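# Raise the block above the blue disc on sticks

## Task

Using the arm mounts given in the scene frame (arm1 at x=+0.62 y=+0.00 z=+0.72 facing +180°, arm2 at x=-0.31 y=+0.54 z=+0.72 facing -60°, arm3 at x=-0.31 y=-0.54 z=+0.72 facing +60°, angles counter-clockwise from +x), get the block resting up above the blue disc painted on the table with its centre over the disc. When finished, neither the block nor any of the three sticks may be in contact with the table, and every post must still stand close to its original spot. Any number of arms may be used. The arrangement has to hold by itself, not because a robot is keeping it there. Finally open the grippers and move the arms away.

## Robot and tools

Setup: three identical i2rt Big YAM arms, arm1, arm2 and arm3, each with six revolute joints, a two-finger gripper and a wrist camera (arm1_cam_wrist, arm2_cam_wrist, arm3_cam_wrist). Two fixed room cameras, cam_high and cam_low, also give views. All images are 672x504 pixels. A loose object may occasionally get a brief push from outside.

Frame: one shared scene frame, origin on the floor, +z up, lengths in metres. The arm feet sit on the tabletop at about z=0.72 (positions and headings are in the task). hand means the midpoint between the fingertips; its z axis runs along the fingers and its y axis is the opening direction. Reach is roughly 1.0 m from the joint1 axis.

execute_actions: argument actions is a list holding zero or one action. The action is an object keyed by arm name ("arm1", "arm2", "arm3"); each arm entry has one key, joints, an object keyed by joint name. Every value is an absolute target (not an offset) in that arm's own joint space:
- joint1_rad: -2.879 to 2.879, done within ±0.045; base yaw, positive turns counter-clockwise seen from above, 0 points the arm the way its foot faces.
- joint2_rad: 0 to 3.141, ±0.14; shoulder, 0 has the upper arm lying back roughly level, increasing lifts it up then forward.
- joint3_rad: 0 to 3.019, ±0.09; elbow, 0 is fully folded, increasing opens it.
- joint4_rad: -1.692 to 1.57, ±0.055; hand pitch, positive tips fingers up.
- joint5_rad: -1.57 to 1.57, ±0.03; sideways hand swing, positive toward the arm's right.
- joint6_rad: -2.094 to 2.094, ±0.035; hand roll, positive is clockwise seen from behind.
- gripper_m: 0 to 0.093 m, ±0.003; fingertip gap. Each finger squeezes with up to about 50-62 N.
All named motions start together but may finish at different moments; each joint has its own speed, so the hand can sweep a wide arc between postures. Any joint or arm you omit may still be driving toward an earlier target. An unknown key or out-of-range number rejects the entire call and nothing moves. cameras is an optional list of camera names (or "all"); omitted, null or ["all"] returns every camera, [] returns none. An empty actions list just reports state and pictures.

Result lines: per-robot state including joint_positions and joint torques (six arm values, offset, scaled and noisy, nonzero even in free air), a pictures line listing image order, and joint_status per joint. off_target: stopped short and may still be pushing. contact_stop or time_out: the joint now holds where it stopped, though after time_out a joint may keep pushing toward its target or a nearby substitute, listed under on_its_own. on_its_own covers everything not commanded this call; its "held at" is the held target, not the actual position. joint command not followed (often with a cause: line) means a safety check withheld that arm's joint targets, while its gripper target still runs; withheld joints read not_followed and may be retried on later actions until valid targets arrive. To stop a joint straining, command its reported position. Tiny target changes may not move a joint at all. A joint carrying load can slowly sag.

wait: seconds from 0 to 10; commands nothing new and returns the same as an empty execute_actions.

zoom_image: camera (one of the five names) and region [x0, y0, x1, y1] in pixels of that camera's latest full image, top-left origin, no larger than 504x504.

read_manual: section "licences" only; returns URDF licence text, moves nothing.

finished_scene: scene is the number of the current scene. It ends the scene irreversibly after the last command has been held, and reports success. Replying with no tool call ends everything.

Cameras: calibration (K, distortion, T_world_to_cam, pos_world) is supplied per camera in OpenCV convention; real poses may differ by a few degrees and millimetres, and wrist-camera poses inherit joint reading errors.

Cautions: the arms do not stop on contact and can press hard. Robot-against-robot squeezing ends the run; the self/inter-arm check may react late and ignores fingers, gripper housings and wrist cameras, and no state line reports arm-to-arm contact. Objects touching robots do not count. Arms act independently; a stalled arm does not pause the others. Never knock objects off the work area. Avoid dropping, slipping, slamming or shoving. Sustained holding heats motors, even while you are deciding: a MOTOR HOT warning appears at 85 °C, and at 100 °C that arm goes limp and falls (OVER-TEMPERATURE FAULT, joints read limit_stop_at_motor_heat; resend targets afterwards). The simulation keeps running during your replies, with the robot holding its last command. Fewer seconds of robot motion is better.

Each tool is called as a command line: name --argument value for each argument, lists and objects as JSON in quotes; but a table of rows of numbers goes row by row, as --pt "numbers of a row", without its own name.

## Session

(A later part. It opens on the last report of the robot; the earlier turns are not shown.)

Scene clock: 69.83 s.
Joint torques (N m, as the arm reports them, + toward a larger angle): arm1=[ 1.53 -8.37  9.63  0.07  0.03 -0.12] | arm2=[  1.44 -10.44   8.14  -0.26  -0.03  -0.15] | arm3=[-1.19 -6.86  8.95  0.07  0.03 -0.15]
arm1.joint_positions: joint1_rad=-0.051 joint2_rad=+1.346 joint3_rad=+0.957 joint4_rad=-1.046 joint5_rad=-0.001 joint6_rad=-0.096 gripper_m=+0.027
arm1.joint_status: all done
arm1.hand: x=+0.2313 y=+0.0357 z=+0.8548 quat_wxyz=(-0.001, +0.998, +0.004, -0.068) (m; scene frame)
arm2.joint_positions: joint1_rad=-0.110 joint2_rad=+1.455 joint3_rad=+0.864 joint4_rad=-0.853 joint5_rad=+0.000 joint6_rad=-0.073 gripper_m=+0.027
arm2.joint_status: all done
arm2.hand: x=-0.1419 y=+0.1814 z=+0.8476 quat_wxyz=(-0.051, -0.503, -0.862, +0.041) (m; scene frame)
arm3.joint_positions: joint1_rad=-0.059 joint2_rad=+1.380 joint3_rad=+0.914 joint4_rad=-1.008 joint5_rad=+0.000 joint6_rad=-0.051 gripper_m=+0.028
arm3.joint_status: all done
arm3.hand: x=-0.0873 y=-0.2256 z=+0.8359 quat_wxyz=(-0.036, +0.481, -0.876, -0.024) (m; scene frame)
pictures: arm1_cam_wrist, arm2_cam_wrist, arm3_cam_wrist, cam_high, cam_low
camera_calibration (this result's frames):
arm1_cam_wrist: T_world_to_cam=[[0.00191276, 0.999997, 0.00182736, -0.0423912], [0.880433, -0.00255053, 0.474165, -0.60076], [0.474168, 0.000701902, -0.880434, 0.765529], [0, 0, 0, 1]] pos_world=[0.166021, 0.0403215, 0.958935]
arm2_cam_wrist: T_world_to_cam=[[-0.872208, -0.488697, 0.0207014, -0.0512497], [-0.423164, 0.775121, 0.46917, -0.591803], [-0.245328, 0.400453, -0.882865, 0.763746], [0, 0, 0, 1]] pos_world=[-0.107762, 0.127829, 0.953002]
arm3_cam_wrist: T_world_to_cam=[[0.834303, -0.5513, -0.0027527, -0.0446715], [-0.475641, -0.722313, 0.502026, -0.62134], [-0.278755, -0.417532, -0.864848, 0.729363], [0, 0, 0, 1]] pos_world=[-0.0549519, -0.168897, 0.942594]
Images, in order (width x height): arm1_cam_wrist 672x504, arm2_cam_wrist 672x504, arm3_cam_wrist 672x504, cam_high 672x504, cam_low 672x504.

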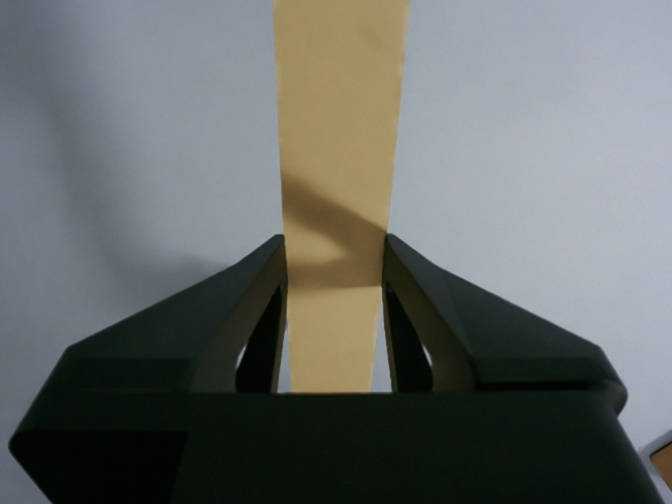

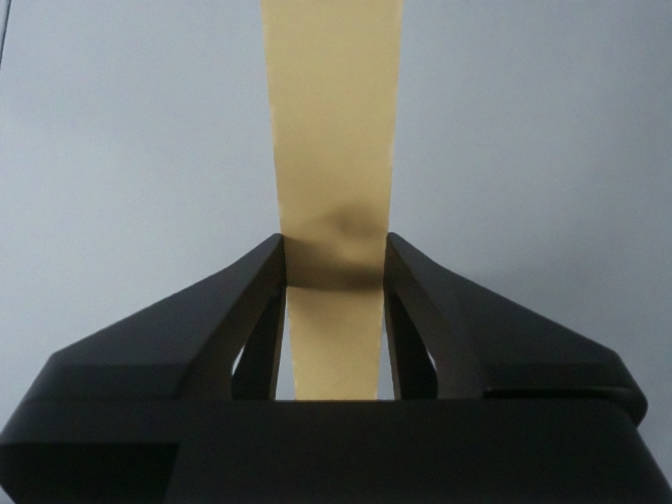

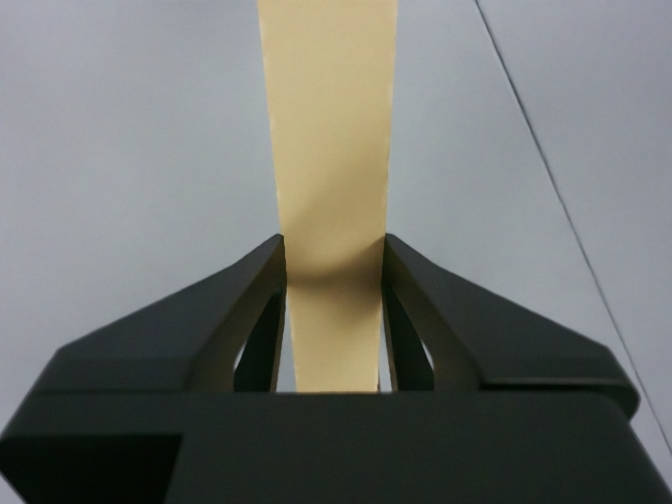

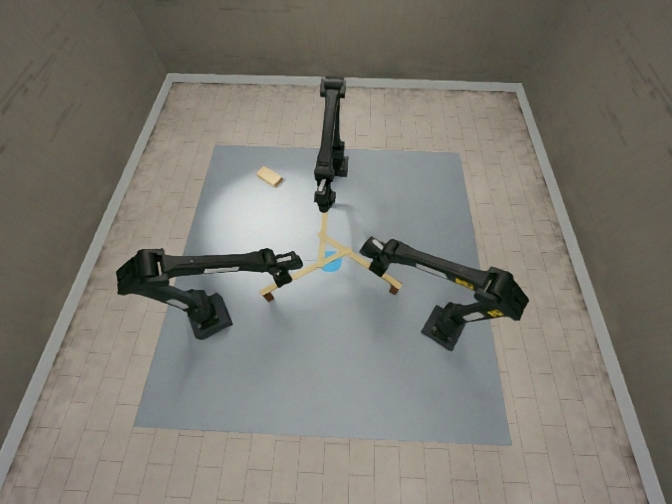

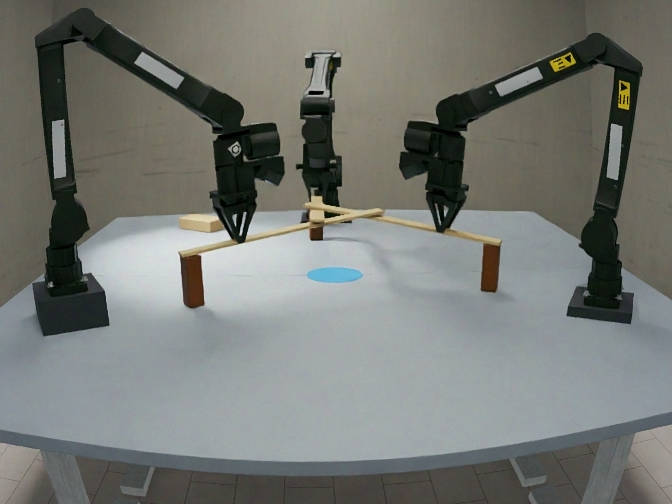

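execute_actions --actions '[{"arm1": {"joints": {"joint2_rad": 1.346, "gripper_m": 0.04}}, "arm2": {"joints": {"joint2_rad": 1.455, "gripper_m": 0.04}}, "arm3": {"joints": {"joint2_rad": 1.38, "gripper_m": 0.04}}}]'

zoom_image --camera "cam_low" --region '[170, 170, 520, 310]'

zoom_image --camera "cam_low" --region '[280, 175, 410, 250]'

Scene clock: 70.80 s.
Joint torques (N m, as the arm reports them, + toward a larger angle): arm1=[ 1.52 -9.48  9.58  0.08  0.03 -0.12] | arm2=[  1.08 -11.76   8.2   -0.15  -0.03  -0.18] | arm3=[-0.84 -8.17  8.87  0.14  0.02 -0.15]
arm1.joint_positions: joint1_rad=-0.051 joint2_rad=+1.346 joint3_rad=+0.957 joint4_rad=-1.046 joint5_rad=-0.001 joint6_rad=-0.096 gripper_m=+0.040
arm1.joint_status: all done
arm1.hand: x=+0.2313 y=+0.0357 z=+0.8548 quat_wxyz=(-0.001, +0.998, +0.004, -0.068) (m; scene frame)
arm2.joint_positions: joint1_rad=-0.110 joint2_rad=+1.455 joint3_rad=+0.864 joint4_rad=-0.853 joint5_rad=+0.000 joint6_rad=-0.073 gripper_m=+0.040
arm2.joint_status: all done
arm2.hand: x=-0.1419 y=+0.1814 z=+0.8476 quat_wxyz=(-0.051, -0.503, -0.862, +0.041) (m; scene frame)
arm3.joint_positions: joint1_rad=-0.059 joint2_rad=+1.380 joint3_rad=+0.914 joint4_rad=-1.008 joint5_rad=+0.000 joint6_rad=-0.051 gripper_m=+0.040
arm3.joint_status: all done
arm3.hand: x=-0.0873 y=-0.2256 z=+0.8359 quat_wxyz=(-0.036, +0.481, -0.876, -0.024) (m; scene frame)
pictures: arm1_cam_wrist, arm2_cam_wrist, arm3_cam_wrist, cam_high, cam_low
camera_calibration (this result's frames):
arm1_cam_wrist: T_world_to_cam=[[0.00191276, 0.999997, 0.00182736, -0.0423912], [0.880433, -0.00255053, 0.474165, -0.60076], [0.474168, 0.000701902, -0.880434, 0.765529], [0, 0, 0, 1]] pos_world=[0.166021, 0.0403215, 0.958935]
arm2_cam_wrist: T_world_to_cam=[[-0.872208, -0.488697, 0.0207014, -0.0512497], [-0.423164, 0.775121, 0.46917, -0.591803], [-0.245328, 0.400453, -0.882865, 0.763746], [0, 0, 0, 1]] pos_world=[-0.107762, 0.127829, 0.953002]
arm3_cam_wrist: T_world_to_cam=[[0.834303, -0.5513, -0.0027527, -0.0446715], [-0.475641, -0.722313, 0.502026, -0.62134], [-0.278755, -0.417532, -0.864848, 0.729363], [0, 0, 0, 1]] pos_world=[-0.0549519, -0.168897, 0.942594]
Images, in order (width x height): arm1_cam_wrist 672x504, arm2_cam_wrist 672x504, arm3_cam_wrist 672x504, cam_high 672x504, cam_low 672x504.

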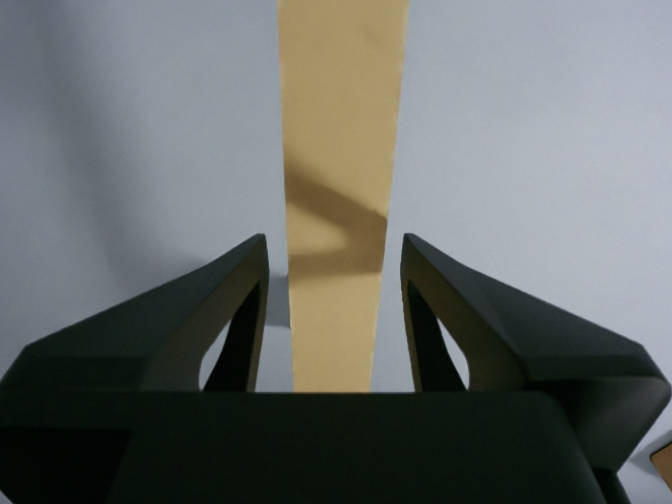

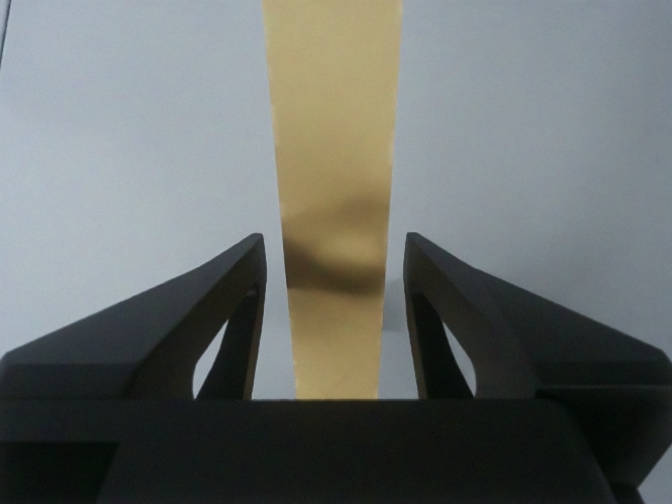

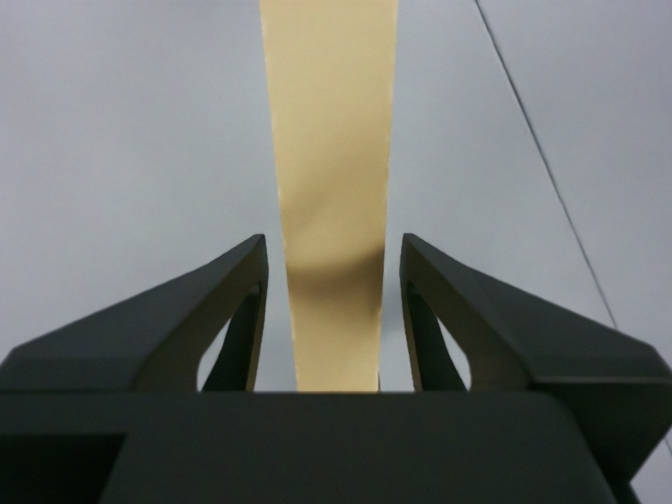

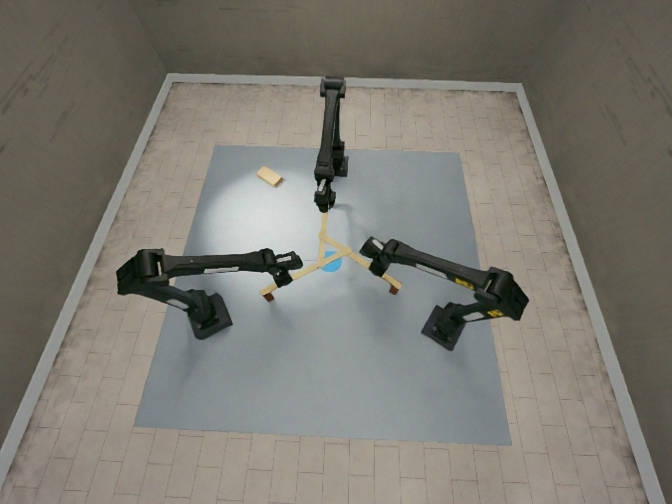

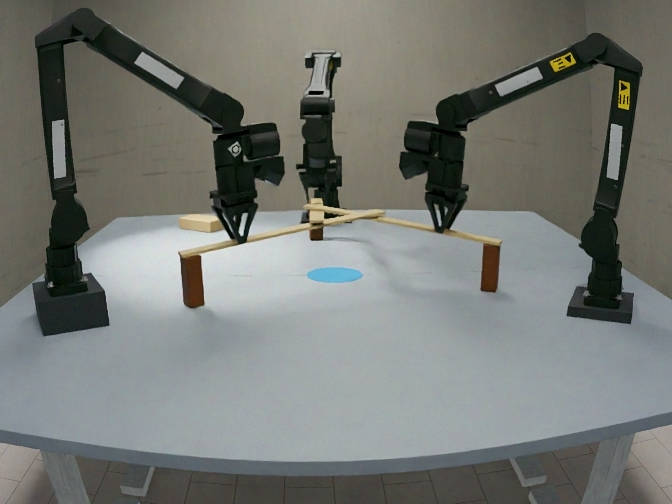

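Region (170, 170, 520, 310) of cam_low's 672x504 image, scaled by 1.440, with more detail than that image has; it fills the top 202 rows of this view, and the rest is white.

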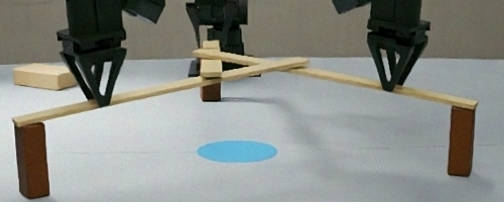

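Region (280, 175, 410, 250) of cam_low's 672x504 image, scaled by 3.877, with more detail than that image has; it fills the top 291 rows of this view, and the rest is white.

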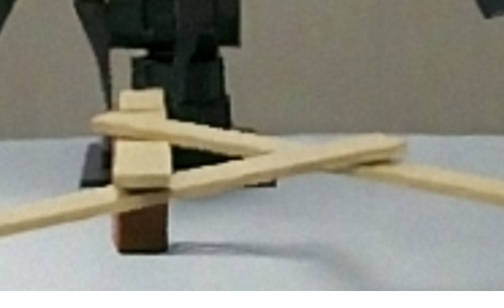

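execute_actions --actions '[]'

Scene clock: 71.50 s.
Joint torques (N m, as the arm reports them, + toward a larger angle): arm1=[ 1.45 -9.27  9.62  0.07  0.03 -0.11] | arm2=[  1.36 -11.05   8.29  -0.09  -0.02  -0.17] | arm3=[-1.08 -7.81  8.9   0.1   0.02 -0.15]
arm1.joint_positions: joint1_rad=-0.051 joint2_rad=+1.346 joint3_rad=+0.957 joint4_rad=-1.046 joint5_rad=-0.001 joint6_rad=-0.096 gripper_m=+0.040
arm1.joint_status: all done
arm1.hand: x=+0.2313 y=+0.0357 z=+0.8548 quat_wxyz=(-0.001, +0.998, +0.004, -0.068) (m; scene frame)
arm2.joint_positions: joint1_rad=-0.110 joint2_rad=+1.455 joint3_rad=+0.864 joint4_rad=-0.853 joint5_rad=+0.000 joint6_rad=-0.073 gripper_m=+0.040
arm2.joint_status: all done
arm2.hand: x=-0.1419 y=+0.1814 z=+0.8476 quat_wxyz=(-0.051, -0.503, -0.862, +0.041) (m; scene frame)
arm3.joint_positions: joint1_rad=-0.059 joint2_rad=+1.380 joint3_rad=+0.914 joint4_rad=-1.008 joint5_rad=+0.000 joint6_rad=-0.051 gripper_m=+0.040
arm3.joint_status: all done
arm3.hand: x=-0.0873 y=-0.2256 z=+0.8359 quat_wxyz=(-0.036, +0.481, -0.876, -0.024) (m; scene frame)
pictures: arm1_cam_wrist, arm2_cam_wrist, arm3_cam_wrist, cam_high, cam_low
camera_calibration (this result's frames):
arm1_cam_wrist: T_world_to_cam=[[0.00191276, 0.999997, 0.00182736, -0.0423912], [0.880433, -0.00255053, 0.474165, -0.60076], [0.474168, 0.000701902, -0.880434, 0.765529], [0, 0, 0, 1]] pos_world=[0.166021, 0.0403215, 0.958935]
arm2_cam_wrist: T_world_to_cam=[[-0.872208, -0.488697, 0.0207014, -0.0512497], [-0.423164, 0.775121, 0.46917, -0.591803], [-0.245328, 0.400453, -0.882865, 0.763746], [0, 0, 0, 1]] pos_world=[-0.107762, 0.127829, 0.953002]
arm3_cam_wrist: T_world_to_cam=[[0.834303, -0.5513, -0.0027527, -0.0446715], [-0.475641, -0.722313, 0.502026, -0.62134], [-0.278755, -0.417532, -0.864848, 0.729363], [0, 0, 0, 1]] pos_world=[-0.0549519, -0.168897, 0.942594]
Images, in order (width x height): arm1_cam_wrist 672x504, arm2_cam_wrist 672x504, arm3_cam_wrist 672x504, cam_high 672x504, cam_low 672x504.

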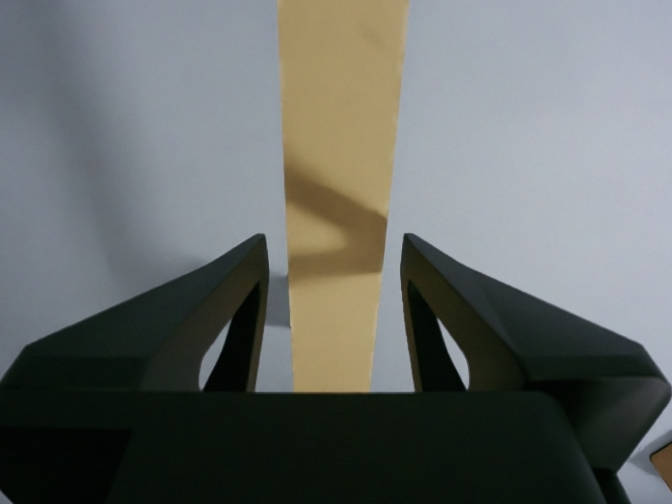

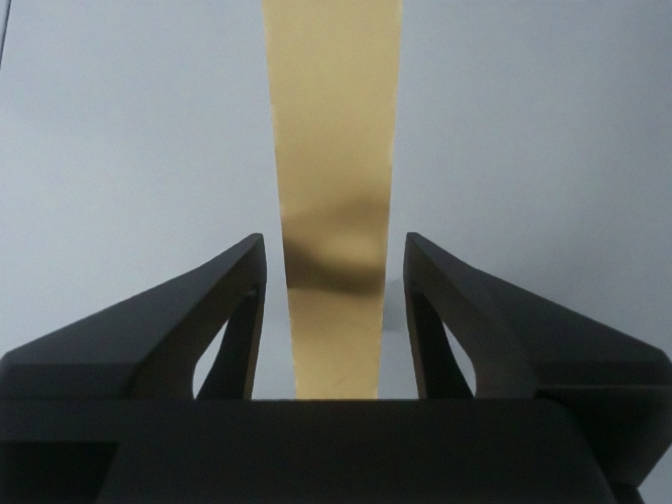

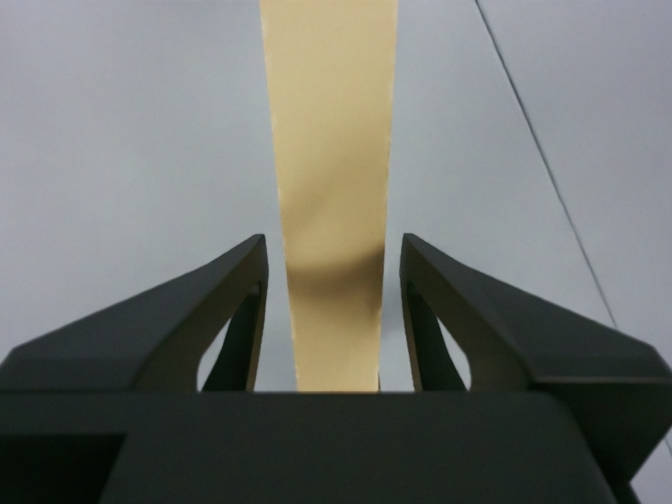

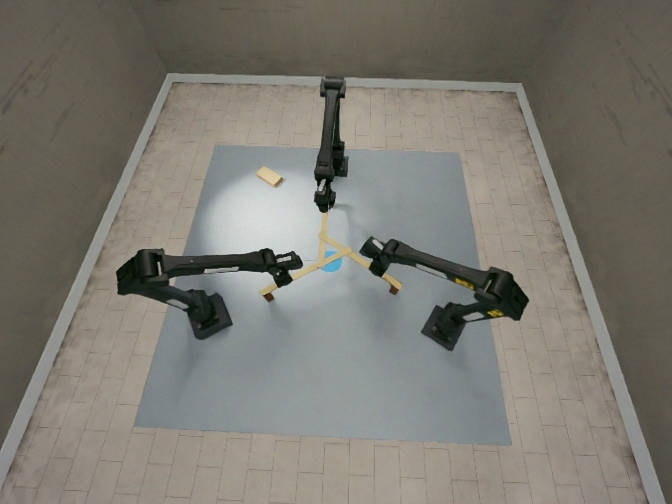

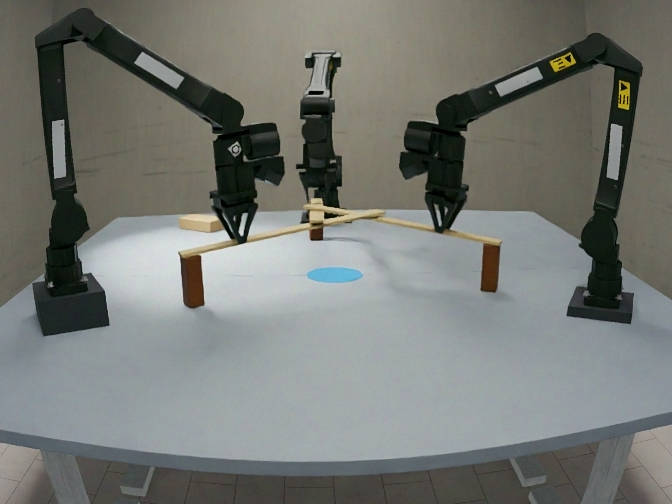

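execute_actions --actions '[{"arm1": {"joints": {"joint2_rad": 1.13, "gripper_m": 0.09}}, "arm2": {"joints": {"joint2_rad": 1.24, "gripper_m": 0.06}}, "arm3": {"joints": {"joint2_rad": 1.16, "gripper_m": 0.06}}}]' --cameras '["cam_high", "cam_low"]'

Scene clock: 72.93 s.
Joint torques (N m, as the arm reports them, + toward a larger angle): arm1=[ 1.49 -6.07 10.77  0.49  0.03 -0.11] | arm2=[ 0.67 -8.67  9.66  0.22 -0.08 -0.16] | arm3=[-1.   -4.69  9.89  0.54  0.02 -0.16]
arm1.joint_positions: joint1_rad=-0.051 joint2_rad=+1.116 joint3_rad=+0.957 joint4_rad=-1.046 joint5_rad=-0.001 joint6_rad=-0.096 gripper_m=+0.090
arm1.joint_status: all done
arm1.hand: x=+0.2400 y=+0.0356 z=+0.9387 quat_wxyz=(-0.012, +0.983, +0.003, -0.181) (m; scene frame)
arm2.joint_positions: joint1_rad=-0.110 joint2_rad=+1.232 joint3_rad=+0.861 joint4_rad=-0.854 joint5_rad=+0.000 joint6_rad=-0.073 gripper_m=+0.060
arm2.joint_status: all done
arm2.hand: x=-0.1388 y=+0.1768 z=+0.9307 quat_wxyz=(-0.142, -0.495, -0.851, +0.103) (m; scene frame)
arm3.joint_positions: joint1_rad=-0.059 joint2_rad=+1.149 joint3_rad=+0.914 joint4_rad=-1.009 joint5_rad=+0.000 joint6_rad=-0.051 gripper_m=+0.060
arm3.joint_status: all done
arm3.hand: x=-0.0875 y=-0.2275 z=+0.9192 quat_wxyz=(-0.139, +0.475, -0.866, -0.074) (m; scene frame)
pictures: cam_high, cam_low
Images, in order (width x height): cam_high 672x504, cam_low 672x504.

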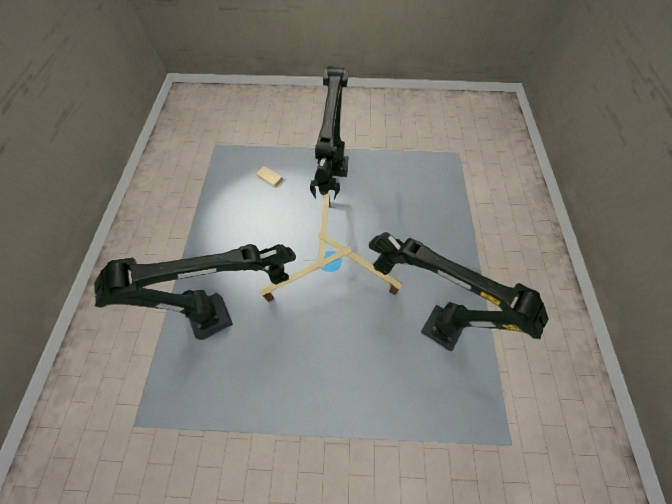

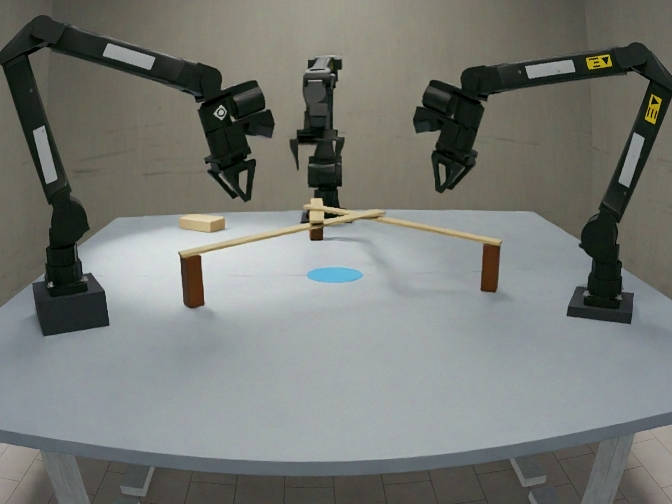

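execute_actions --actions '[{"arm1": {"joints": {"joint1_rad": -1.232, "joint2_rad": 1.408, "joint3_rad": 1.135, "joint4_rad": -1.26, "joint5_rad": 0.0, "joint6_rad": 0.874, "gripper_m": 0.09}}, "arm2": {"joints": {"joint1_rad": 0.8, "joint2_rad": 0.8, "joint4_rad": -1.5}}, "arm3": {"joints": {"joint1_rad": -0.9, "joint2_rad": 0.8, "joint4_rad": -1.5}}}]' --cameras '["arm1_cam_wrist", "cam_high", "cam_low"]'

Scene clock: 78.17 s.
Joint torques (N m, as the arm reports them, + toward a larger angle): arm1=[  0.1  -11.15  13.5   -0.22   0.09   0.1 ] | arm2=[ 2.32 -2.02  9.9  -0.22 -0.03 -0.19] | arm3=[-0.76  0.13  9.85  0.35  0.04 -0.16]
arm1.joint_positions: joint1_rad=-1.230 joint2_rad=+1.417 joint3_rad=+1.102 joint4_rad=-1.246 joint5_rad=-0.001 joint6_rad=+0.863 gripper_m=+0.090
arm1.joint_status: all done
arm1.hand: x=+0.5015 y=+0.3798 z=+0.8764 quat_wxyz=(+0.002, +0.485, -0.875, -0.001) (m; scene frame)
arm2.joint_positions: joint1_rad=+0.796 joint2_rad=+0.793 joint3_rad=+0.861 joint4_rad=-1.488 joint5_rad=-0.001 joint6_rad=-0.074 gripper_m=+0.060
arm2.joint_status: all done
arm2.hand: x=-0.0916 y=+0.4894 z=+1.0178 quat_wxyz=(-0.071, -0.074, -0.995, +0.016) (m; scene frame)
arm3.joint_positions: joint1_rad=-0.896 joint2_rad=+0.788 joint3_rad=+0.914 joint4_rad=-1.491 joint5_rad=+0.000 joint6_rad=-0.051 gripper_m=+0.060
arm3.joint_status: all done
arm3.hand: x=-0.0755 y=-0.5098 z=+0.9919 quat_wxyz=(-0.095, +0.083, -0.992, -0.003) (m; scene frame)
pictures: arm1_cam_wrist, cam_high, cam_low
camera_calibration (this result's frames):
arm1_cam_wrist: T_world_to_cam=[[0.842593, -0.538534, -0.00419581, -0.21907], [-0.432795, -0.681749, 0.589836, -0.0328613], [-0.320507, -0.495176, -0.807512, 1.1792], [0, 0, 0, 1]] pos_world=[0.548306, 0.44353, 0.97068]
Images, in order (width x height): arm1_cam_wrist 672x504, cam_high 672x504, cam_low 672x504.

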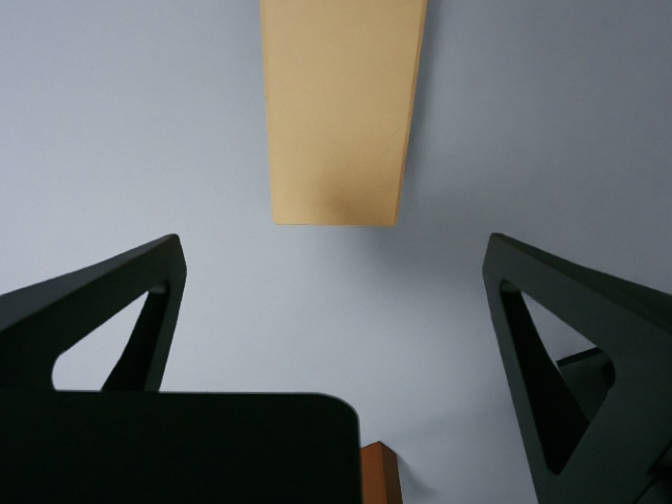

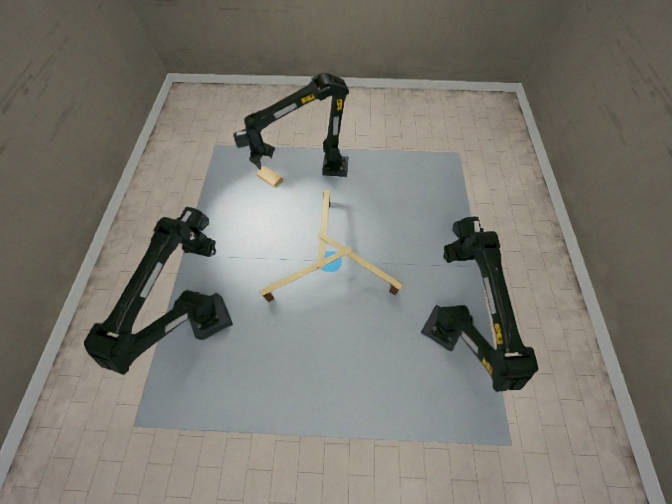

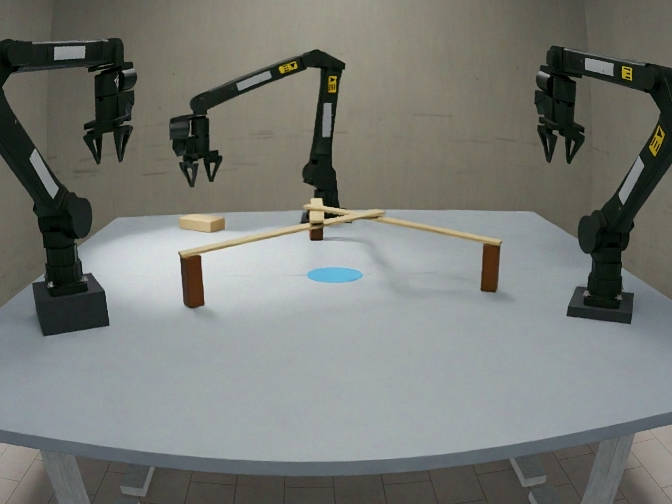

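zoom_image --camera "arm1_cam_wrist" --region '[150, 0, 520, 280]'

Region (150, 0, 520, 280) of arm1_cam_wrist's 672x504 image, scaled by 1.362, with more detail than that image has; it fills the top 381 rows of this view, and the rest is white.

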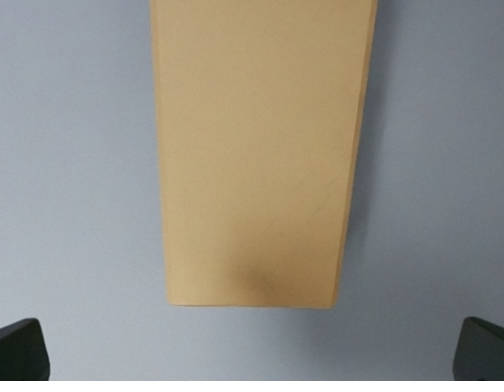

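execute_actions --actions '[{"arm1": {"joints": {"joint1_rad": -1.271, "joint2_rad": 1.545, "joint3_rad": 0.96, "joint4_rad": -0.965}}}]' --cameras '["arm1_cam_wrist", "cam_low"]'

Scene clock: 82.00 s.
Joint torques (N m, as the arm reports them, + toward a larger angle): arm1=[ -0.47 -11.23   8.98   0.94   0.22   0.09] | arm2=[ 2.21 -2.38 10.1  -0.22 -0.04 -0.14] | arm3=[-0.69  0.35  9.82  0.29  0.02 -0.15]
arm1.joint_positions: joint1_rad=-1.264 joint2_rad=+1.546 joint3_rad=+0.959 joint4_rad=-0.980 joint5_rad=-0.004 joint6_rad=+0.864 gripper_m=+0.090
arm1.joint_status: all done
arm1.hand: x=+0.5131 y=+0.3852 z=+0.7788 quat_wxyz=(+0.004, +0.469, -0.883, +0.001) (m; scene frame)
arm2.joint_positions: joint1_rad=+0.796 joint2_rad=+0.793 joint3_rad=+0.861 joint4_rad=-1.488 joint5_rad=-0.001 joint6_rad=-0.074 gripper_m=+0.060
arm2.joint_status: not commanded
arm2.hand: x=-0.0916 y=+0.4894 z=+1.0178 quat_wxyz=(-0.071, -0.074, -0.995, +0.016) (m; scene frame)
arm3.joint_positions: joint1_rad=-0.896 joint2_rad=+0.788 joint3_rad=+0.914 joint4_rad=-1.491 joint5_rad=+0.000 joint6_rad=-0.051 gripper_m=+0.060
arm3.joint_status: not commanded
arm3.hand: x=-0.0755 y=-0.5098 z=+0.9919 quat_wxyz=(-0.095, +0.083, -0.992, -0.003) (m; scene frame)
pictures: arm1_cam_wrist, cam_low
camera_calibration (this result's frames):
arm1_cam_wrist: T_world_to_cam=[[0.823183, -0.567775, -0.00118036, -0.207509], [-0.455676, -0.661894, 0.595194, 0.0333528], [-0.338718, -0.489415, -0.803581, 1.11078], [0, 0, 0, 1]] pos_world=[0.562258, 0.447892, 0.872509]
Images, in order (width x height): arm1_cam_wrist 672x504, cam_low 672x504.

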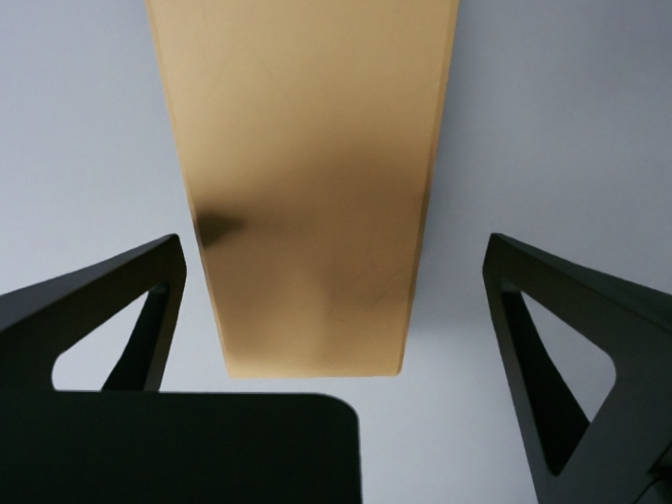

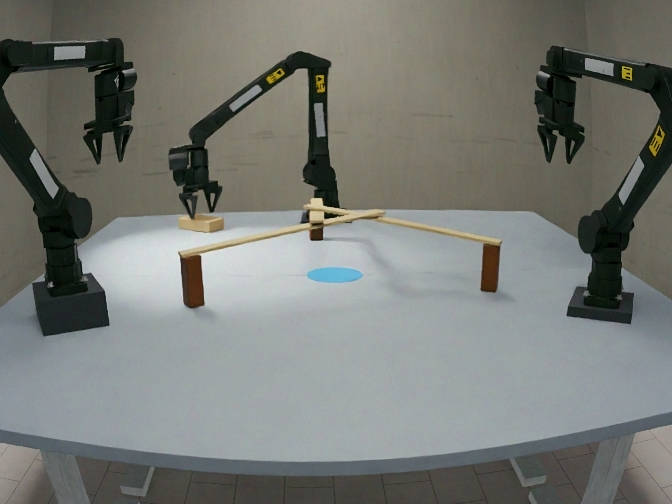

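execute_actions --actions '[{"arm1": {"joints": {"joint1_rad": -1.242, "joint2_rad": 1.611, "joint3_rad": 0.934, "joint4_rad": -0.879}}}]' --cameras '["arm1_cam_wrist", "cam_low"]'

Scene clock: 84.70 s.
Joint torques (N m, as the arm reports them, + toward a larger angle): arm1=[  1.34 -10.79   7.72   0.99   0.2    0.09] | arm2=[ 1.98 -2.39  9.99 -0.2  -0.02 -0.14] | arm3=[-0.65  0.05  9.81  0.27  0.03 -0.14]
arm1.joint_positions: joint1_rad=-1.254 joint2_rad=+1.598 joint3_rad=+0.941 joint4_rad=-0.894 joint5_rad=-0.004 joint6_rad=+0.864 gripper_m=+0.090
arm1.joint_status: all done
arm1.hand: x=+0.5073 y=+0.3917 z=+0.7535 quat_wxyz=(+0.002, +0.473, -0.881, -0.006) (m; scene frame)
arm2.joint_positions: joint1_rad=+0.796 joint2_rad=+0.793 joint3_rad=+0.861 joint4_rad=-1.488 joint5_rad=-0.001 joint6_rad=-0.074 gripper_m=+0.060
arm2.joint_status: not commanded
arm2.hand: x=-0.0916 y=+0.4894 z=+1.0178 quat_wxyz=(-0.071, -0.074, -0.995, +0.016) (m; scene frame)
arm3.joint_positions: joint1_rad=-0.896 joint2_rad=+0.788 joint3_rad=+0.914 joint4_rad=-1.491 joint5_rad=+0.000 joint6_rad=-0.051 gripper_m=+0.060
arm3.joint_status: not commanded
arm3.hand: x=-0.0755 y=-0.5098 z=+0.9919 quat_wxyz=(-0.095, +0.083, -0.992, -0.003) (m; scene frame)
pictures: arm1_cam_wrist, cam_low
camera_calibration (this result's frames):
arm1_cam_wrist: T_world_to_cam=[[0.828507, -0.559821, -0.0132912, -0.195739], [-0.446925, -0.675354, 0.586648, 0.0572908], [-0.337394, -0.480102, -0.809733, 1.09203], [0, 0, 0, 1]] pos_world=[0.556221, 0.453399, 0.848043]
Images, in order (width x height): arm1_cam_wrist 672x504, cam_low 672x504.

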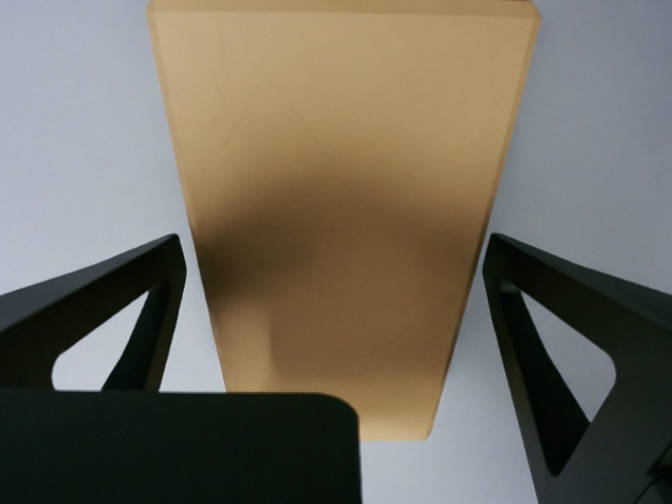

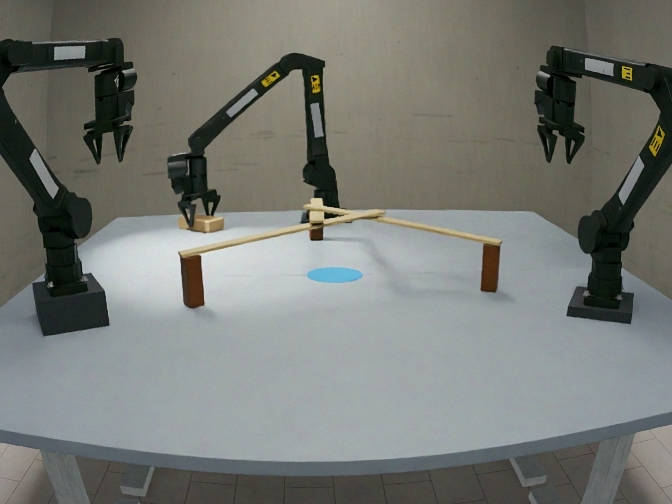

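execute_actions --actions '[{"arm1": {"joints": {"gripper_m": 0.06}}}]' --cameras '["arm1_cam_wrist"]'

Scene clock: 85.60 s.
Joint torques (N m, as the arm reports them, + toward a larger angle): arm1=[  1.26 -10.7    7.72   0.93   0.17   0.09] | arm2=[ 2.41 -1.69 10.11 -0.22  0.01 -0.14] | arm3=[-1.03  0.11  9.77  0.25  0.02 -0.15]
arm1.joint_positions: joint1_rad=-1.254 joint2_rad=+1.598 joint3_rad=+0.941 joint4_rad=-0.893 joint5_rad=-0.003 joint6_rad=+0.865 gripper_m=+0.070
arm1.joint_status: gripper_m off_target (ended at +0.070, target +0.060)
arm1.hand: x=+0.5074 y=+0.3921 z=+0.7535 quat_wxyz=(+0.001, +0.473, -0.881, -0.007) (m; scene frame)
arm2.joint_positions: joint1_rad=+0.796 joint2_rad=+0.793 joint3_rad=+0.861 joint4_rad=-1.488 joint5_rad=-0.001 joint6_rad=-0.074 gripper_m=+0.060
arm2.joint_status: not commanded
arm2.hand: x=-0.0916 y=+0.4894 z=+1.0178 quat_wxyz=(-0.071, -0.074, -0.995, +0.016) (m; scene frame)
arm3.joint_positions: joint1_rad=-0.896 joint2_rad=+0.788 joint3_rad=+0.914 joint4_rad=-1.491 joint5_rad=+0.000 joint6_rad=-0.051 gripper_m=+0.060
arm3.joint_status: not commanded
arm3.hand: x=-0.0755 y=-0.5098 z=+0.9919 quat_wxyz=(-0.095, +0.083, -0.992, -0.003) (m; scene frame)
pictures: arm1_cam_wrist
camera_calibration (this result's frames):
arm1_cam_wrist: T_world_to_cam=[[0.828292, -0.560128, -0.0137288, -0.195018], [-0.44759, -0.676217, 0.585144, 0.0594167], [-0.337039, -0.478525, -0.810813, 1.09228], [0, 0, 0, 1]] pos_world=[0.556267, 0.453626, 0.848189]
Images, in order (width x height): arm1_cam_wrist 672x504.

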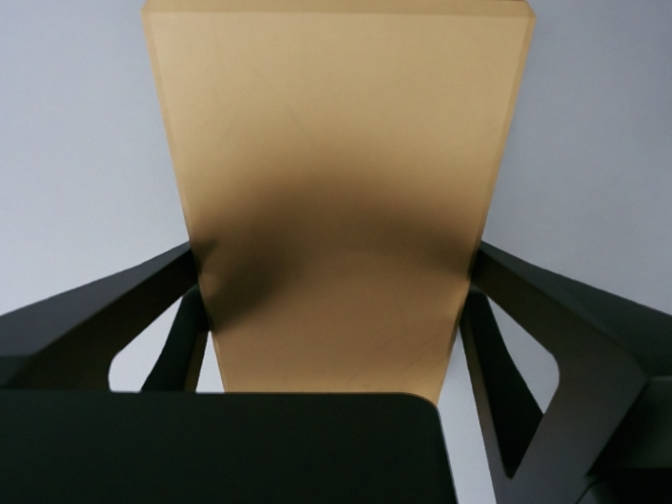

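execute_actions --actions '[{"arm1": {"joints": {"joint1_rad": 0.033, "joint2_rad": 1.598, "joint3_rad": 2.02, "joint4_rad": -1.57, "joint6_rad": 0.545}}}]' --cameras '["arm1_cam_wrist", "cam_high", "cam_low"]'

Scene clock: 90.37 s.
Joint torques (N m, as the arm reports them, + toward a larger angle): arm1=[  0.31 -14.61  16.23   0.55   0.13  -0.13] | arm2=[ 2.02 -2.34 10.02 -0.26 -0.03 -0.15] | arm3=[-0.8   0.4   9.78  0.38  0.02 -0.17]
arm1.joint_positions: joint1_rad=+0.035 joint2_rad=+1.606 joint3_rad=+1.968 joint4_rad=-1.557 joint5_rad=-0.003 joint6_rad=+0.554 gripper_m=+0.070
arm1.joint_status: all done
arm1.hand: x=+0.0696 y=+0.0048 z=+1.1420 quat_wxyz=(+0.056, +0.944, -0.270, -0.178) (m; scene frame)
arm2.joint_positions: joint1_rad=+0.796 joint2_rad=+0.793 joint3_rad=+0.861 joint4_rad=-1.488 joint5_rad=-0.001 joint6_rad=-0.074 gripper_m=+0.060
arm2.joint_status: not commanded
arm2.hand: x=-0.0916 y=+0.4894 z=+1.0178 quat_wxyz=(-0.071, -0.074, -0.995, +0.016) (m; scene frame)
arm3.joint_positions: joint1_rad=-0.896 joint2_rad=+0.788 joint3_rad=+0.914 joint4_rad=-1.491 joint5_rad=+0.000 joint6_rad=-0.051 gripper_m=+0.060
arm3.joint_status: not commanded
arm3.hand: x=-0.0755 y=-0.5098 z=+0.9919 quat_wxyz=(-0.095, +0.083, -0.992, -0.003) (m; scene frame)
pictures: arm1_cam_wrist, cam_high, cam_low
camera_calibration (this result's frames):
arm1_cam_wrist: T_world_to_cam=[[0.497565, 0.842685, -0.205695, 0.191533], [0.851491, -0.429248, 0.301182, -0.393073], [0.165507, -0.325005, -0.931117, 1.17607], [0, 0, 0, 1]] pos_world=[0.0447506, 0.0520999, 1.25284]
Images, in order (width x height): arm1_cam_wrist 672x504, cam_high 672x504, cam_low 672x504.

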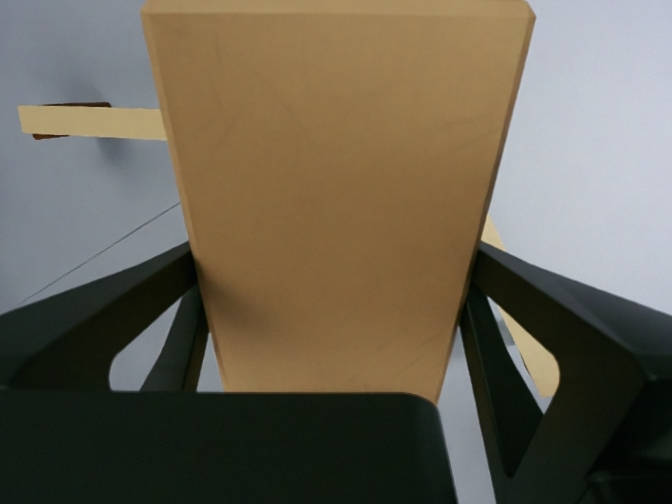

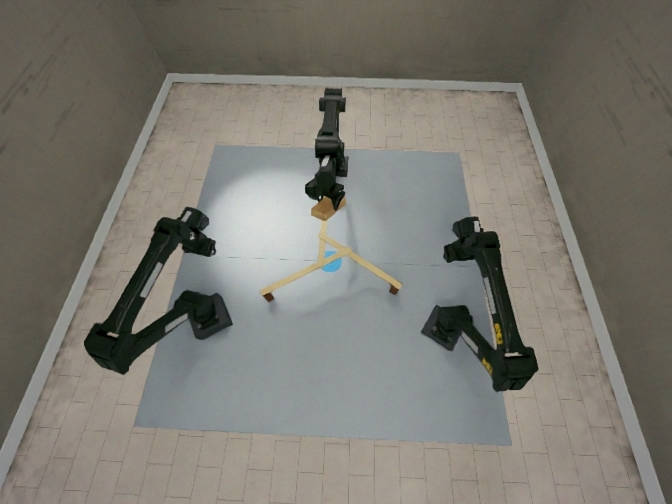

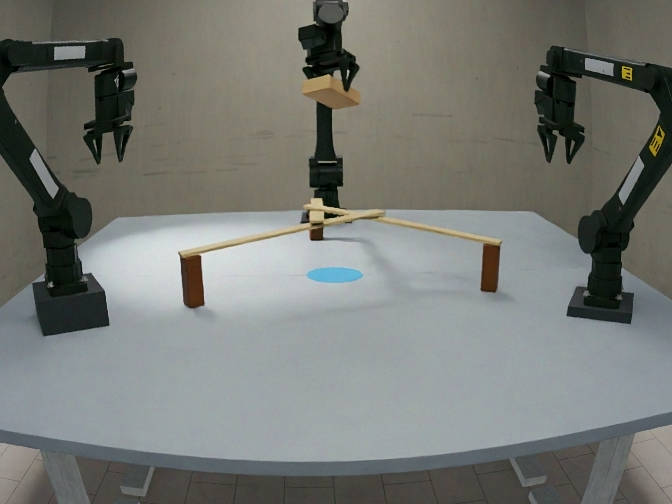

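execute_actions --actions '[{"arm1": {"joints": {"joint2_rad": 1.998, "joint4_rad": -1.503}}}]' --cameras '["arm1_cam_wrist", "cam_high", "cam_low"]'

Scene clock: 92.43 s.
Joint torques (N m, as the arm reports them, + toward a larger angle): arm1=[  0.31 -19.54  12.99   0.85   0.06  -0.12] | arm2=[ 2.49 -2.11  9.93 -0.31 -0.01 -0.21] | arm3=[-0.69  0.04  9.81  0.3   0.02 -0.17]
arm1.joint_positions: joint1_rad=+0.035 joint2_rad=+1.994 joint3_rad=+2.001 joint4_rad=-1.513 joint5_rad=-0.001 joint6_rad=+0.554 gripper_m=+0.069
arm1.joint_status: all done
arm1.hand: x=-0.0171 y=+0.0035 z=+0.9338 quat_wxyz=(+0.013, +0.961, -0.275, -0.030) (m; scene frame)
arm2.joint_positions: joint1_rad=+0.796 joint2_rad=+0.793 joint3_rad=+0.861 joint4_rad=-1.488 joint5_rad=-0.001 joint6_rad=-0.074 gripper_m=+0.060
arm2.joint_status: not commanded
arm2.hand: x=-0.0916 y=+0.4894 z=+1.0178 quat_wxyz=(-0.071, -0.074, -0.995, +0.016) (m; scene frame)
arm3.joint_positions: joint1_rad=-0.896 joint2_rad=+0.788 joint3_rad=+0.914 joint4_rad=-1.491 joint5_rad=+0.000 joint6_rad=-0.051 gripper_m=+0.060
arm3.joint_status: not commanded
arm3.hand: x=-0.0755 y=-0.5098 z=+0.9919 quat_wxyz=(-0.095, +0.083, -0.992, -0.003) (m; scene frame)
pictures: arm1_cam_wrist, cam_high, cam_low
camera_calibration (this result's frames):
arm1_cam_wrist: T_world_to_cam=[[0.535305, 0.843574, -0.0427921, 0.0413962], [0.719007, -0.428501, 0.547189, -0.489066], [0.443258, -0.323681, -0.835914, 0.911965], [0, 0, 0, 1]] pos_world=[-0.0747536, 0.0506994, 1.03171]
Images, in order (width x height): arm1_cam_wrist 672x504, cam_high 672x504, cam_low 672x504.

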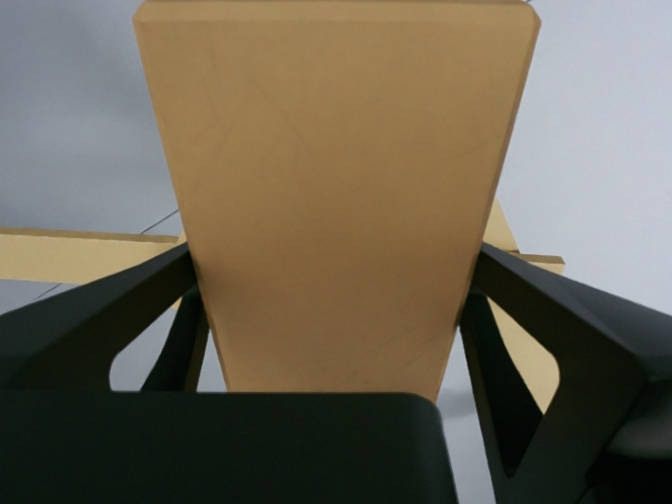

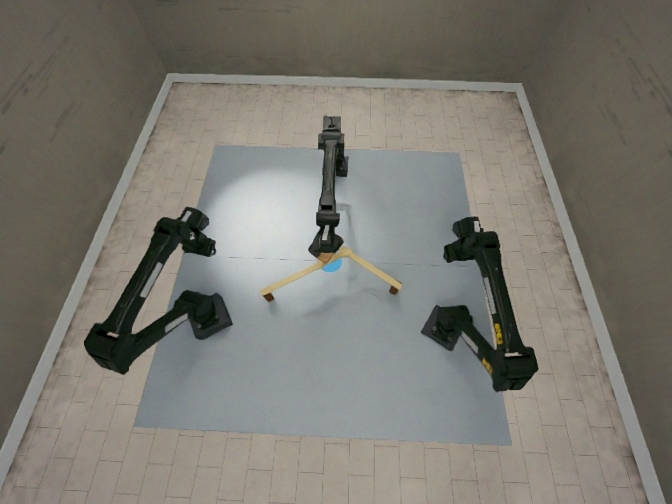

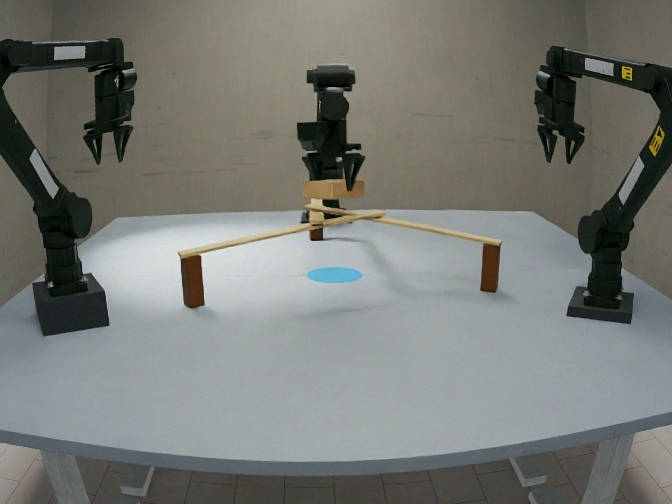

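zoom_image --camera "cam_low" --region '[270, 130, 410, 260]'

zoom_image --camera "arm1_cam_wrist" --region '[100, 0, 604, 420]'

Region (270, 130, 410, 260) of cam_low's 672x504 image, scaled by 3.600, with more detail than that image has; it fills the top 468 rows of this view, and the rest is white.

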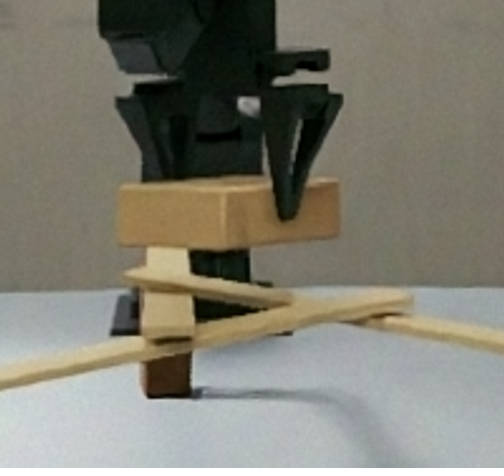

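Region (100, 0, 604, 420) of arm1_cam_wrist's 672x504 image, scaled by 1.000.

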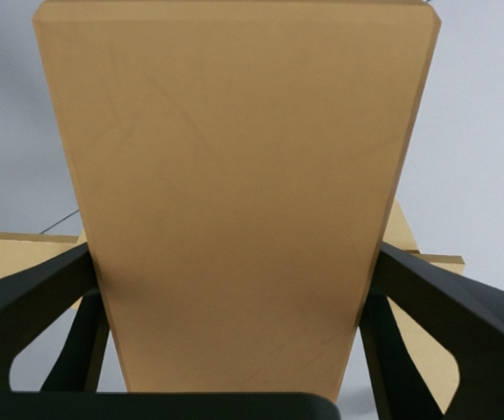

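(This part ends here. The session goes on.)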